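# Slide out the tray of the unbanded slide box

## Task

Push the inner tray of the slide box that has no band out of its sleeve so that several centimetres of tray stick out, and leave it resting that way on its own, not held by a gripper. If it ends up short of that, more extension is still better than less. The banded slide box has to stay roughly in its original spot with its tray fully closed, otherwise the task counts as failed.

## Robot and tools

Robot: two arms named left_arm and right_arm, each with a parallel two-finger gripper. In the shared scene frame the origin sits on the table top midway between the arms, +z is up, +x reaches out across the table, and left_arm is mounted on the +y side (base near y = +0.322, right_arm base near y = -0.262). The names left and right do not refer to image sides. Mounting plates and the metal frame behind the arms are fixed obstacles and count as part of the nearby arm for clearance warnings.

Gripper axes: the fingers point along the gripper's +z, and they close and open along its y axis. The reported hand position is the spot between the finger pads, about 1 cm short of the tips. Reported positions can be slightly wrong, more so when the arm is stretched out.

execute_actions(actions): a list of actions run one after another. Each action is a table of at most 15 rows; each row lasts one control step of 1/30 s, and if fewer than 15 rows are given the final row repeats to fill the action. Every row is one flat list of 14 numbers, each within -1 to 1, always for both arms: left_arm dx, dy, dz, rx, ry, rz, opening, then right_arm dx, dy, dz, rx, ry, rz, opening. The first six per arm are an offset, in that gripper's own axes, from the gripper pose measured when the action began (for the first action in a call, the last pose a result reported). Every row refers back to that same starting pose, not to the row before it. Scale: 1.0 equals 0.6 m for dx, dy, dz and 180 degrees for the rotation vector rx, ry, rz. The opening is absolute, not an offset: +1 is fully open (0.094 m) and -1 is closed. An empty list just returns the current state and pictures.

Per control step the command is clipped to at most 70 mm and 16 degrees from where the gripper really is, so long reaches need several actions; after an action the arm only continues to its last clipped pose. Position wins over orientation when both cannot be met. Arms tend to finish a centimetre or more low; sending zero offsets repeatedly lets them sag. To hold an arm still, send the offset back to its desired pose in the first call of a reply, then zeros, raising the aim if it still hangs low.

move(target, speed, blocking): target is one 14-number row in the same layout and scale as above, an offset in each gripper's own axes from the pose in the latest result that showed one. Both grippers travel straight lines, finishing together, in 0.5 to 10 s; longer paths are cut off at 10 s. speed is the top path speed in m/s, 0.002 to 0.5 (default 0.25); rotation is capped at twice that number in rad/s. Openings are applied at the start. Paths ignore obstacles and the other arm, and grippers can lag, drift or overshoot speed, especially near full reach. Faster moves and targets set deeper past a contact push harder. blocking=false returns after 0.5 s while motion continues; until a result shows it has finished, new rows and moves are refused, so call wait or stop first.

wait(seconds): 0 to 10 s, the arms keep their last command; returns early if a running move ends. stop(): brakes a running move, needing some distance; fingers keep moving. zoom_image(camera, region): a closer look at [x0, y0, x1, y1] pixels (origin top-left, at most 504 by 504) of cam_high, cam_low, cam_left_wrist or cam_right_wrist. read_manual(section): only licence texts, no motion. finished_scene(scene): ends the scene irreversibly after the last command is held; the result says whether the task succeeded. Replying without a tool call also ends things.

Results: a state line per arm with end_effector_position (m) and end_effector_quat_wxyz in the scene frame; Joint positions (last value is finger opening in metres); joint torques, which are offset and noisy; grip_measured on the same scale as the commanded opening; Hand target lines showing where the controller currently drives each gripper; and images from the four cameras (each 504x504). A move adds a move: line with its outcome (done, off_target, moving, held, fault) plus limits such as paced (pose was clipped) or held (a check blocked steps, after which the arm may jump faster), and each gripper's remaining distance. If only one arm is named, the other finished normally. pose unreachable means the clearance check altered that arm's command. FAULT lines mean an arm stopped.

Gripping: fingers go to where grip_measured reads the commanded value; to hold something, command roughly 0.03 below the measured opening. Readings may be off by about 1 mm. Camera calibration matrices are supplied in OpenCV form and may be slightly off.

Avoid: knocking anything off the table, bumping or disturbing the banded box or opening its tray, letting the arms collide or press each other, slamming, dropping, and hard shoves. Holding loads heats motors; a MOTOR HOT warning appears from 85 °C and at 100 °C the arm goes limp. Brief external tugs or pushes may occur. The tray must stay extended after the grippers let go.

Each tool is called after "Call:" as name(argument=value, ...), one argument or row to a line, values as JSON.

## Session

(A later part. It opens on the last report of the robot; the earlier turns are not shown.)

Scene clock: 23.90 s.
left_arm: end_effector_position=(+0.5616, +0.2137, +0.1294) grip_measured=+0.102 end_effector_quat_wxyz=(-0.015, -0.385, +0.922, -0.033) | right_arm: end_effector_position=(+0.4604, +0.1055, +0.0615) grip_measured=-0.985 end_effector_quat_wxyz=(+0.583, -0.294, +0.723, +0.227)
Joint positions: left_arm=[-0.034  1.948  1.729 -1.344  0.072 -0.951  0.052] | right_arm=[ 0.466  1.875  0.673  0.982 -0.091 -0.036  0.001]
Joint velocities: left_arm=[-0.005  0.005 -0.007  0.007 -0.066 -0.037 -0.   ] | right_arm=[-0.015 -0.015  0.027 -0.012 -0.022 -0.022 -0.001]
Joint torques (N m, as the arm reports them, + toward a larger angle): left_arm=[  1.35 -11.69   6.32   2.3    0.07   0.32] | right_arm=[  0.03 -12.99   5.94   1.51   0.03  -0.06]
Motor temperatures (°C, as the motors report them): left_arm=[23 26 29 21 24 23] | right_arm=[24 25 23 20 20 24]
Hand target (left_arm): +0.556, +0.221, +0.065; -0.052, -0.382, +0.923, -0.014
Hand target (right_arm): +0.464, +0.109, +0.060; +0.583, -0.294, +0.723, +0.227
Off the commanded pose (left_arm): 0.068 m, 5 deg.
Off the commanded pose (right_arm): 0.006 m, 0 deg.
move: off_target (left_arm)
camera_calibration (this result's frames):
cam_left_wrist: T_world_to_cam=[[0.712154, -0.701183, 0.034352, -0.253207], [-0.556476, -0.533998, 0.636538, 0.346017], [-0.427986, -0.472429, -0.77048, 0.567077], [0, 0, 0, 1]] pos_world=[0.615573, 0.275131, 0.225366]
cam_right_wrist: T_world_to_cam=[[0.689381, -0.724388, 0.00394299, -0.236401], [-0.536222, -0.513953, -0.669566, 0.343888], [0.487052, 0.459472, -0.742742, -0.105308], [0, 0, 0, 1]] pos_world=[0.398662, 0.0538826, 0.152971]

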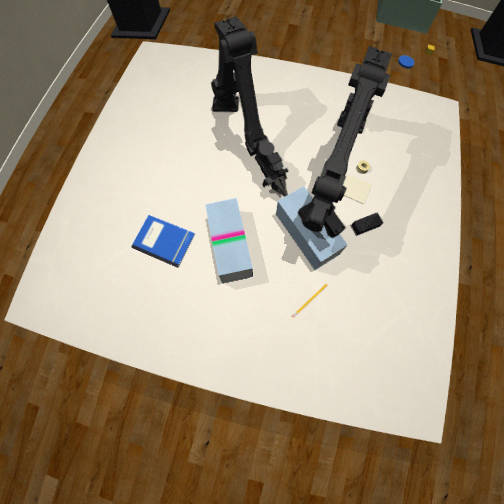

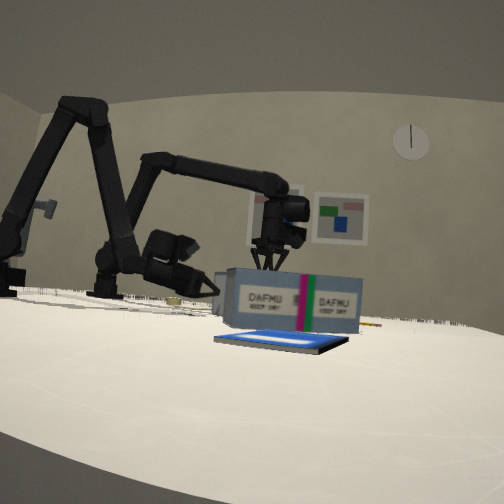

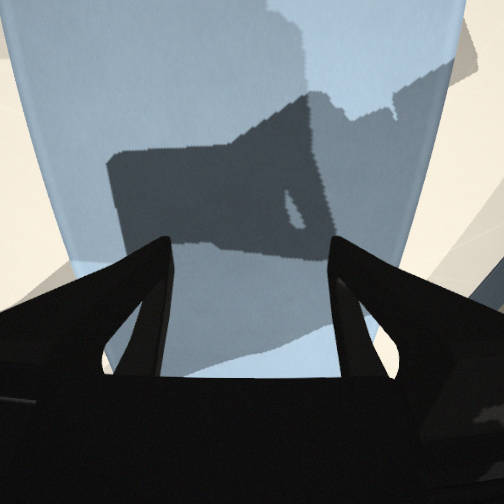

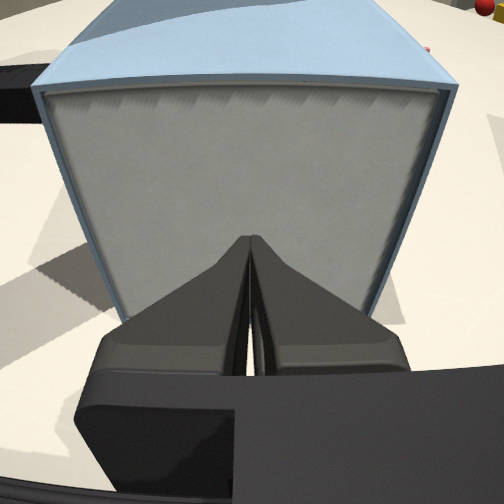

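Call:
execute_actions(
  actions=[
    [[0.04,0,0.11,-0.02,0.03,0,0.1,0.005,0,0.04,0,0,0,-1]],
    [[0.05,0,0.105,-0.02,0.03,0,0.1,0,0,0.045,0,0,0,-1]],
    [[0.05,0,0.105,-0.02,0.03,0,0.1,0,0,0.05,0,0,0,-1]],
  ],
)

Scene clock: 25.57 s.
left_arm: end_effector_position=(+0.5586, +0.2065, +0.1310) grip_measured=+0.102 end_effector_quat_wxyz=(-0.018, -0.384, +0.921, -0.059) | right_arm: end_effector_position=(+0.4842, +0.1236, +0.0585) grip_measured=-0.985 end_effector_quat_wxyz=(+0.590, -0.291, +0.718, +0.227)
Joint positions: left_arm=[-0.033  1.927  1.7   -1.312  0.119 -0.951  0.052] | right_arm=[ 0.467  1.933  0.757  0.973 -0.085 -0.036  0.001]
Joint velocities: left_arm=[-0.005 -0.005  0.002 -0.007 -0.022 -0.022  0.   ] | right_arm=[ 0.005 -0.024  0.012 -0.022 -0.037 -0.007 -0.001]
Joint torques (N m, as the arm reports them, + toward a larger angle): left_arm=[ -3.21 -12.78   5.72   0.91   0.87  -0.13] | right_arm=[  0.35 -12.17   8.95   0.72   0.17  -0.05]
Motor temperatures (°C, as the motors report them): left_arm=[23 26 28 21 24 23] | right_arm=[24 25 24 20 20 24]
Hand target (left_arm): +0.535, +0.183, +0.074; -0.073, -0.382, +0.921, -0.039
Hand target (right_arm): +0.496, +0.136, +0.053; +0.588, -0.292, +0.720, +0.226
Off the commanded pose (left_arm): 0.069 m, 7 deg.
Off the commanded pose (right_arm): 0.019 m, 0 deg.
camera_calibration (this result's frames):
cam_left_wrist: T_world_to_cam=[[0.711686, -0.697888, 0.0803475, -0.26258], [-0.566134, -0.502058, 0.653781, 0.336038], [-0.415927, -0.510775, -0.752406, 0.562409], [0, 0, 0, 1]] pos_world=[0.611038, 0.272724, 0.224562]
cam_right_wrist: T_world_to_cam=[[0.68553, -0.728012, 0.00690258, -0.237554], [-0.529168, -0.504756, -0.682058, 0.360114], [0.500031, 0.463919, -0.731265, -0.13495], [0, 0, 0, 1]] pos_world=[0.420889, 0.0714329, 0.148574]

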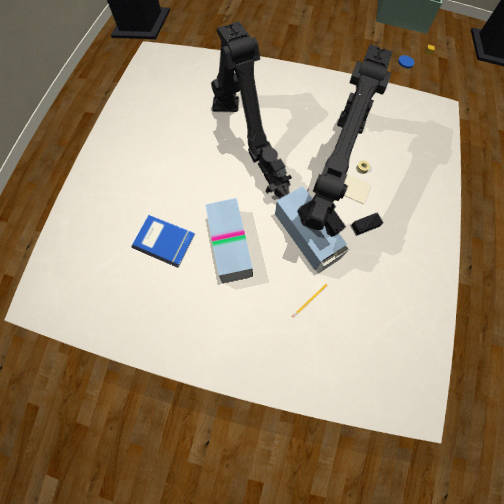

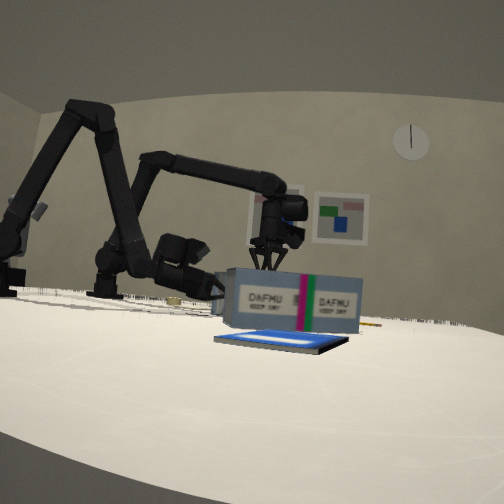

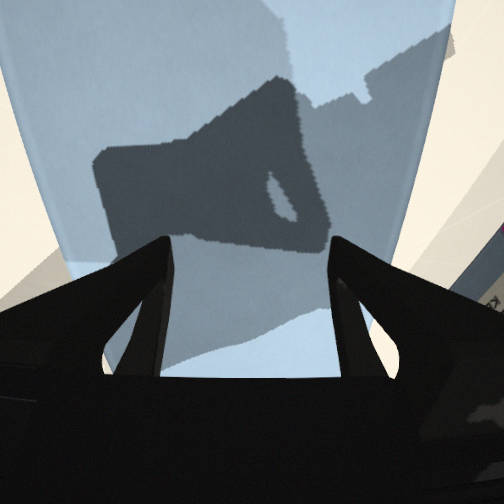

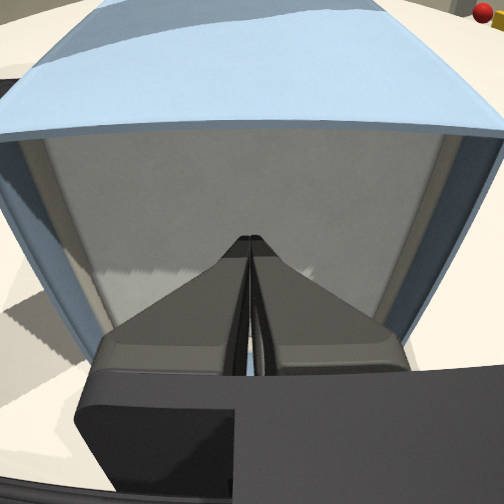

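The tray is sliding now, so I'll keep pushing.

Call:
execute_actions(
  actions=[
    [[0.04,0,0.11,-0.03,0.02,0,0.1,0.005,0.01,0.055,0,0,0,-1]],
    [[0.04,0,0.11,-0.03,0.02,0,0.1,0,0.01,0.055,0,0,0,-1]],
    [[0.04,0,0.11,-0.03,0.02,0,0.1,0,0.01,0.055,0,0,0,-1]],
  ],
)

Call:
zoom_image(
  camera="cam_high",
  region=[240, 150, 400, 300],
)

Scene clock: 27.13 s.
left_arm: end_effector_position=(+0.5615, +0.2091, +0.1303) grip_measured=+0.102 end_effector_quat_wxyz=(-0.003, -0.393, +0.919, -0.042) | right_arm: end_effector_position=(+0.5164, +0.1553, +0.0591) grip_measured=-0.985 end_effector_quat_wxyz=(+0.604, -0.282, +0.713, +0.218)
Joint positions: left_arm=[-0.041  1.927  1.7   -1.302  0.074 -0.977  0.052] | right_arm=[ 0.487  2.005  0.887  0.942 -0.038 -0.036  0.001]
Joint velocities: left_arm=[-0.005 -0.005 -0.002 -0.012  0.022  0.125 -0.   ] | right_arm=[-0.005 -0.005 -0.012  0.017  0.007  0.007 -0.001]
Joint torques (N m, as the arm reports them, + toward a larger angle): left_arm=[ -3.17 -11.89   6.68   0.87   0.28  -0.09] | right_arm=[  0.91 -13.88   9.27   0.8    0.04  -0.03]
Motor temperatures (°C, as the motors report them): left_arm=[23 26 28 21 24 23] | right_arm=[24 25 24 20 20 24]
Hand target (left_arm): +0.541, +0.188, +0.070; -0.054, -0.388, +0.920, -0.015
Hand target (right_arm): +0.524, +0.171, +0.054; +0.601, -0.285, +0.713, +0.221
Off the commanded pose (left_arm): 0.071 m, 7 deg.
Off the commanded pose (right_arm): 0.019 m, 1 deg.
camera_calibration (this result's frames):
cam_left_wrist: T_world_to_cam=[[0.723821, -0.687193, 0.0620379, -0.269405], [-0.565703, -0.53956, 0.623582, 0.350953], [-0.395049, -0.486457, -0.779292, 0.551164], [0, 0, 0, 1]] pos_world=[0.611273, 0.272344, 0.227383]
cam_right_wrist: T_world_to_cam=[[0.665856, -0.745873, 0.017611, -0.224267], [-0.523469, -0.483871, -0.701319, 0.388515], [0.531617, 0.457759, -0.71263, -0.181849], [0, 0, 0, 1]] pos_world=[0.449379, 0.103959, 0.146832]

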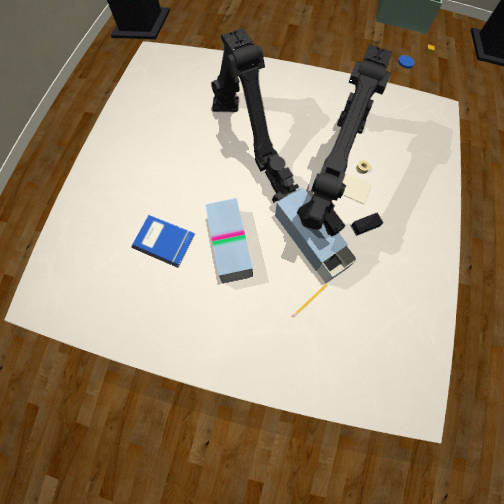

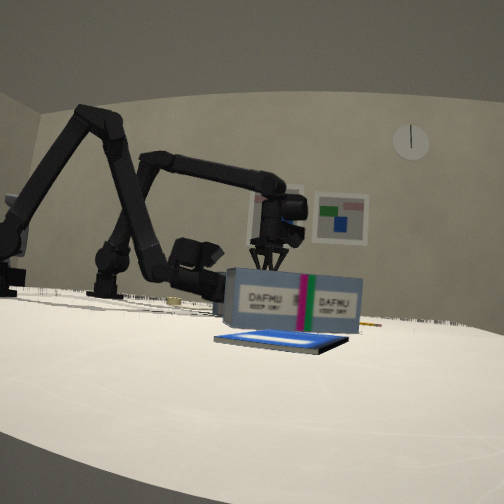

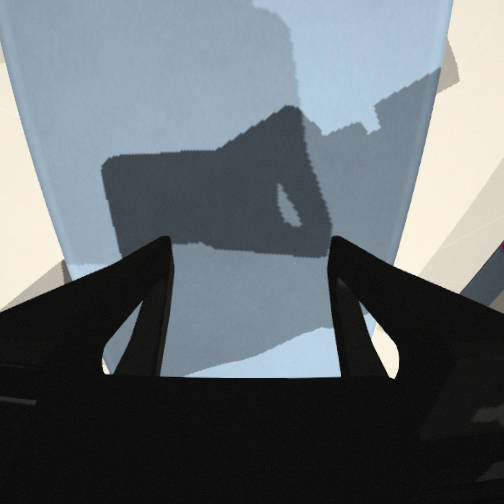

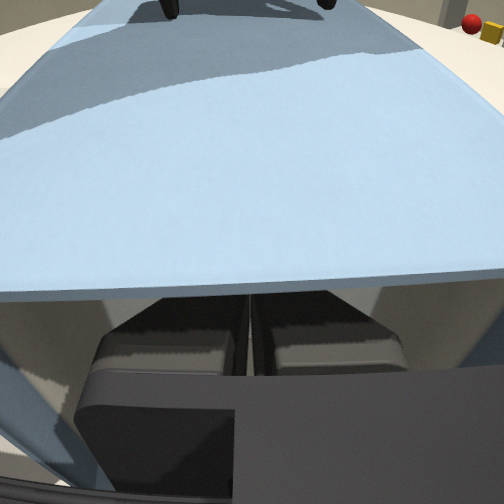

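Region (240, 150, 400, 300) of cam_high's 504x504 image, scaled by 3.150, with more detail than that image has; it fills the top 472 rows of this view, and the rest is white.

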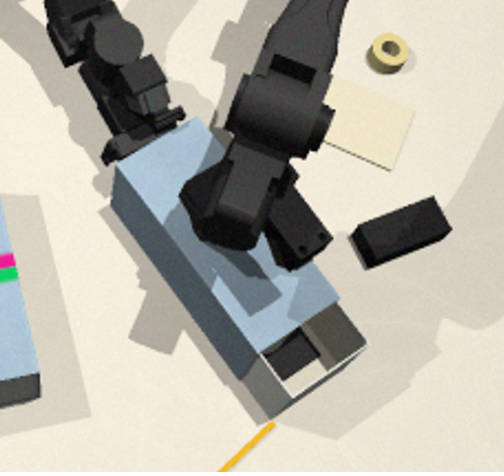

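Call:
execute_actions(
  actions=[
    [[0.04,0,0.11,-0.025,0.03,0,0.1,0.01,0.015,0.05,0,0,0,-1]],
    [[0.04,0,0.11,-0.025,0.03,0,0.1,0.005,0.01,0.045,0,0,0,-1]],
  ],
)

Call:
zoom_image(
  camera="cam_high",
  region=[240, 150, 400, 300],
)

Scene clock: 28.23 s.
left_arm: end_effector_position=(+0.5623, +0.2071, +0.1305) grip_measured=+0.102 end_effector_quat_wxyz=(-0.003, -0.393, +0.918, -0.048) | right_arm: end_effector_position=(+0.5282, +0.1677, +0.0594) grip_measured=-0.985 end_effector_quat_wxyz=(+0.613, -0.275, +0.709, +0.214)
Joint positions: left_arm=[-0.041  1.927  1.7   -1.297  0.085 -0.977  0.052] | right_arm=[ 0.497  2.037  0.937  0.942 -0.01  -0.036  0.001]
Joint velocities: left_arm=[ 0.005 -0.005 -0.002  0.002 -0.037  0.007  0.   ] | right_arm=[-0.015 -0.024  0.002  0.007  0.007 -0.007  0.001]
Joint torques (N m, as the arm reports them, + toward a larger angle): left_arm=[ -2.67 -11.55   7.     0.57   0.86  -0.06] | right_arm=[  1.   -13.72  10.4    0.69   0.17  -0.04]
Motor temperatures (°C, as the motors report them): left_arm=[23 26 28 21 25 23] | right_arm=[24 25 24 20 20 24]
Hand target (left_arm): +0.543, +0.188, +0.069; -0.062, -0.391, +0.918, -0.027
Hand target (right_arm): +0.539, +0.186, +0.053; +0.611, -0.278, +0.709, +0.216
Off the commanded pose (left_arm): 0.070 m, 7 deg.
Off the commanded pose (right_arm): 0.024 m, 0 deg.
camera_calibration (this result's frames):
cam_left_wrist: T_world_to_cam=[[0.723578, -0.686502, 0.0717572, -0.272637], [-0.567448, -0.532441, 0.6281, 0.349126], [-0.392986, -0.495198, -0.774817, 0.550728], [0, 0, 0, 1]] pos_world=[0.611813, 0.271443, 0.226991]
cam_right_wrist: T_world_to_cam=[[0.652895, -0.757108, 0.0226986, -0.214416], [-0.519433, -0.469344, -0.714077, 0.397118], [0.551287, 0.454427, -0.699699, -0.204085], [0, 0, 0, 1]] pos_world=[0.458777, 0.11679, 0.145642]

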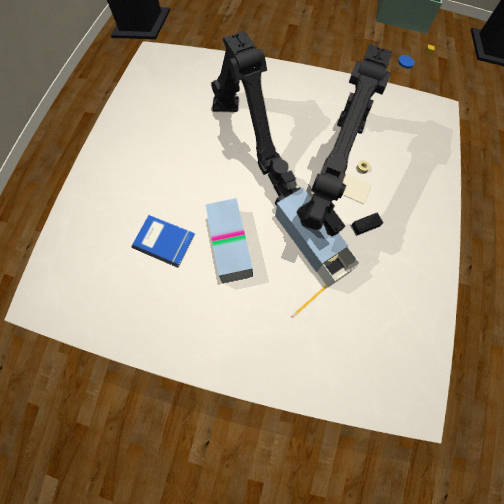

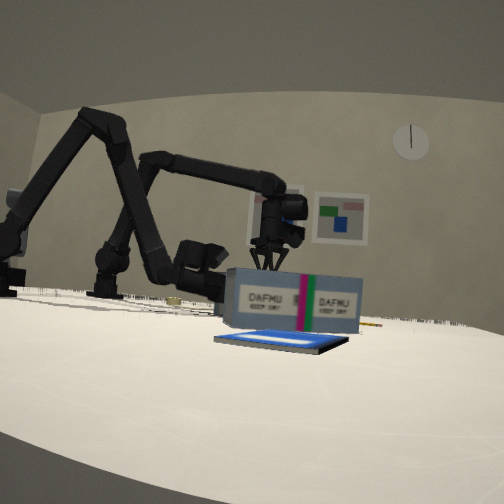

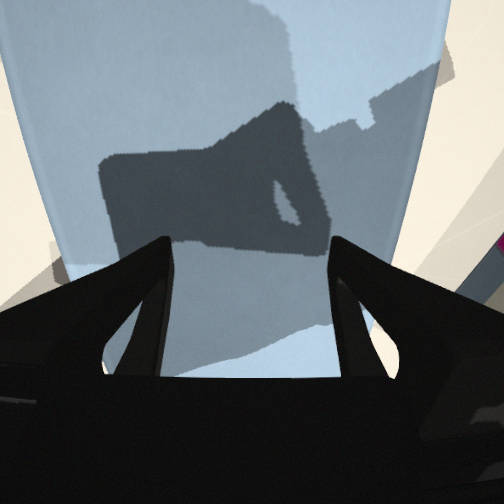

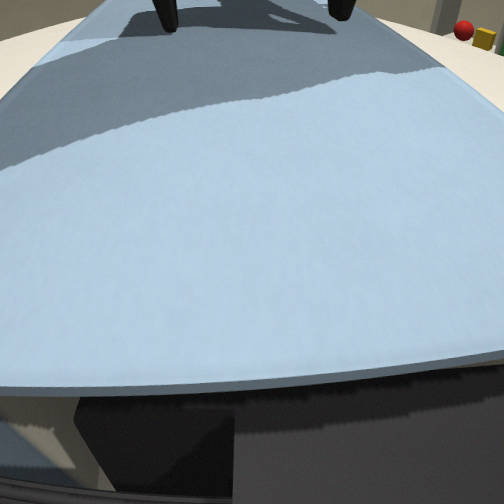

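Region (240, 150, 400, 300) of cam_high's 504x504 image, scaled by 3.150, with more detail than that image has; it fills the top 472 rows of this view, and the rest is white.

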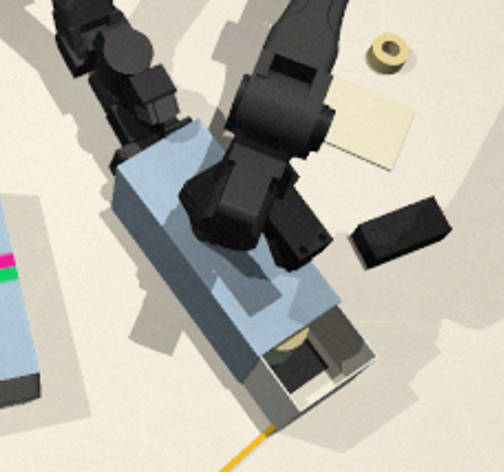

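Call:
execute_actions(
  actions=[
    [[0,0,0.08,-0.02,0.02,0,0.1,0.01,-0.005,-0.07,0,0,0,-1]],
    [[0,0,0.06,-0.02,0.02,0,0.1,0.01,-0.008,-0.09,0,0,0,-1]],
    [[0,0,-0.04,0,0,0,0.1,0.0,-0.008,-0.1,0,0,0,-1]],
    [[0,0.05,-0.1,0,0,0,0.1,-0.03,0,-0.08,0,0,0,-1]],
  ],
)

Scene clock: 30.40 s.
left_arm: end_effector_position=(+0.5274, +0.2306, +0.2104) grip_measured=+0.102 end_effector_quat_wxyz=(-0.006, -0.396, +0.917, -0.050) | right_arm: end_effector_position=(+0.3696, +0.0278, +0.0783) grip_measured=-0.985 end_effector_quat_wxyz=(+0.579, -0.286, +0.734, +0.210)
Joint positions: left_arm=[-0.008  1.793  1.716 -1.452  0.091 -0.952  0.052] | right_arm=[ 0.47   1.632  0.343  1.046 -0.051 -0.036  0.001]
Joint velocities: left_arm=[-0.005  0.063  0.007  0.007 -0.037 -0.022  0.   ] | right_arm=[-0.005  0.005 -0.012 -0.007  0.066 -0.081 -0.   ]
Joint torques (N m, as the arm reports them, + toward a larger angle): left_arm=[  1.36 -13.88  11.95  -0.18  -0.13   0.24] | right_arm=[-0.71 -7.95  4.38  1.08 -0.12 -0.07]
Motor temperatures (°C, as the motors report them): left_arm=[23 26 28 21 25 23] | right_arm=[24 25 24 20 20 24]
Hand target (left_arm): +0.532, +0.235, +0.200; -0.018, -0.394, +0.918, -0.043
Hand target (right_arm): +0.372, +0.026, +0.071; +0.571, -0.287, +0.741, +0.206
Off the commanded pose (left_arm): 0.012 m, 2 deg.
Off the commanded pose (right_arm): 0.007 m, 1 deg.
camera_calibration (this result's frames):
cam_left_wrist: T_world_to_cam=[[0.729198, -0.680447, 0.0725362, -0.241585], [-0.561021, -0.533766, 0.632732, 0.287589], [-0.391823, -0.502081, -0.770966, 0.610743], [0, 0, 0, 1]] pos_world=[0.57681, 0.295762, 0.306419]
cam_right_wrist: T_world_to_cam=[[0.663021, -0.748512, 0.0115149, -0.220336], [-0.562657, -0.508422, -0.651862, 0.274776], [0.493781, 0.425719, -0.75825, -0.013317], [0, 0, 0, 1]] pos_world=[0.307268, -0.0195524, 0.171556]

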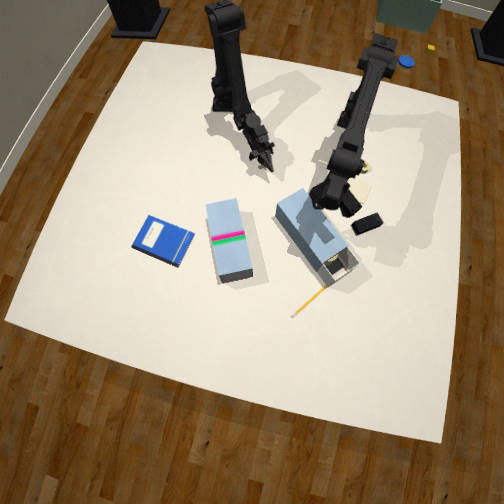

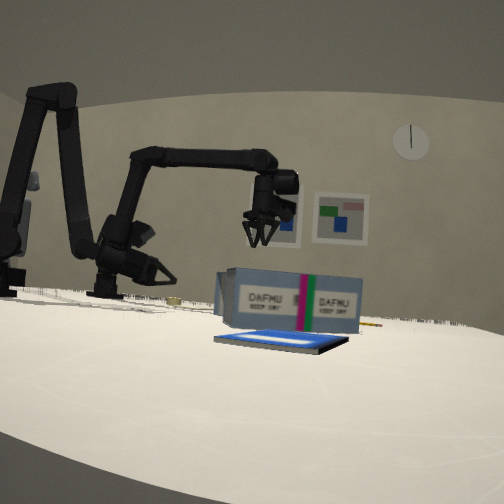

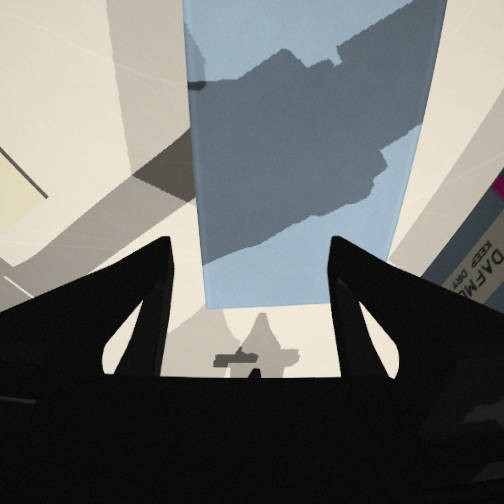

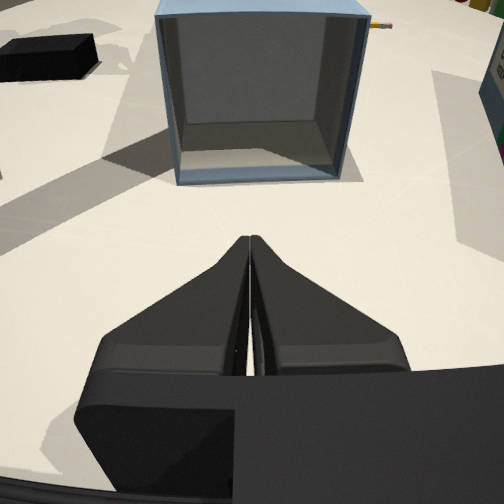

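Call:
finished_scene(
  scene=1,
)

The scene is finished: the task was done.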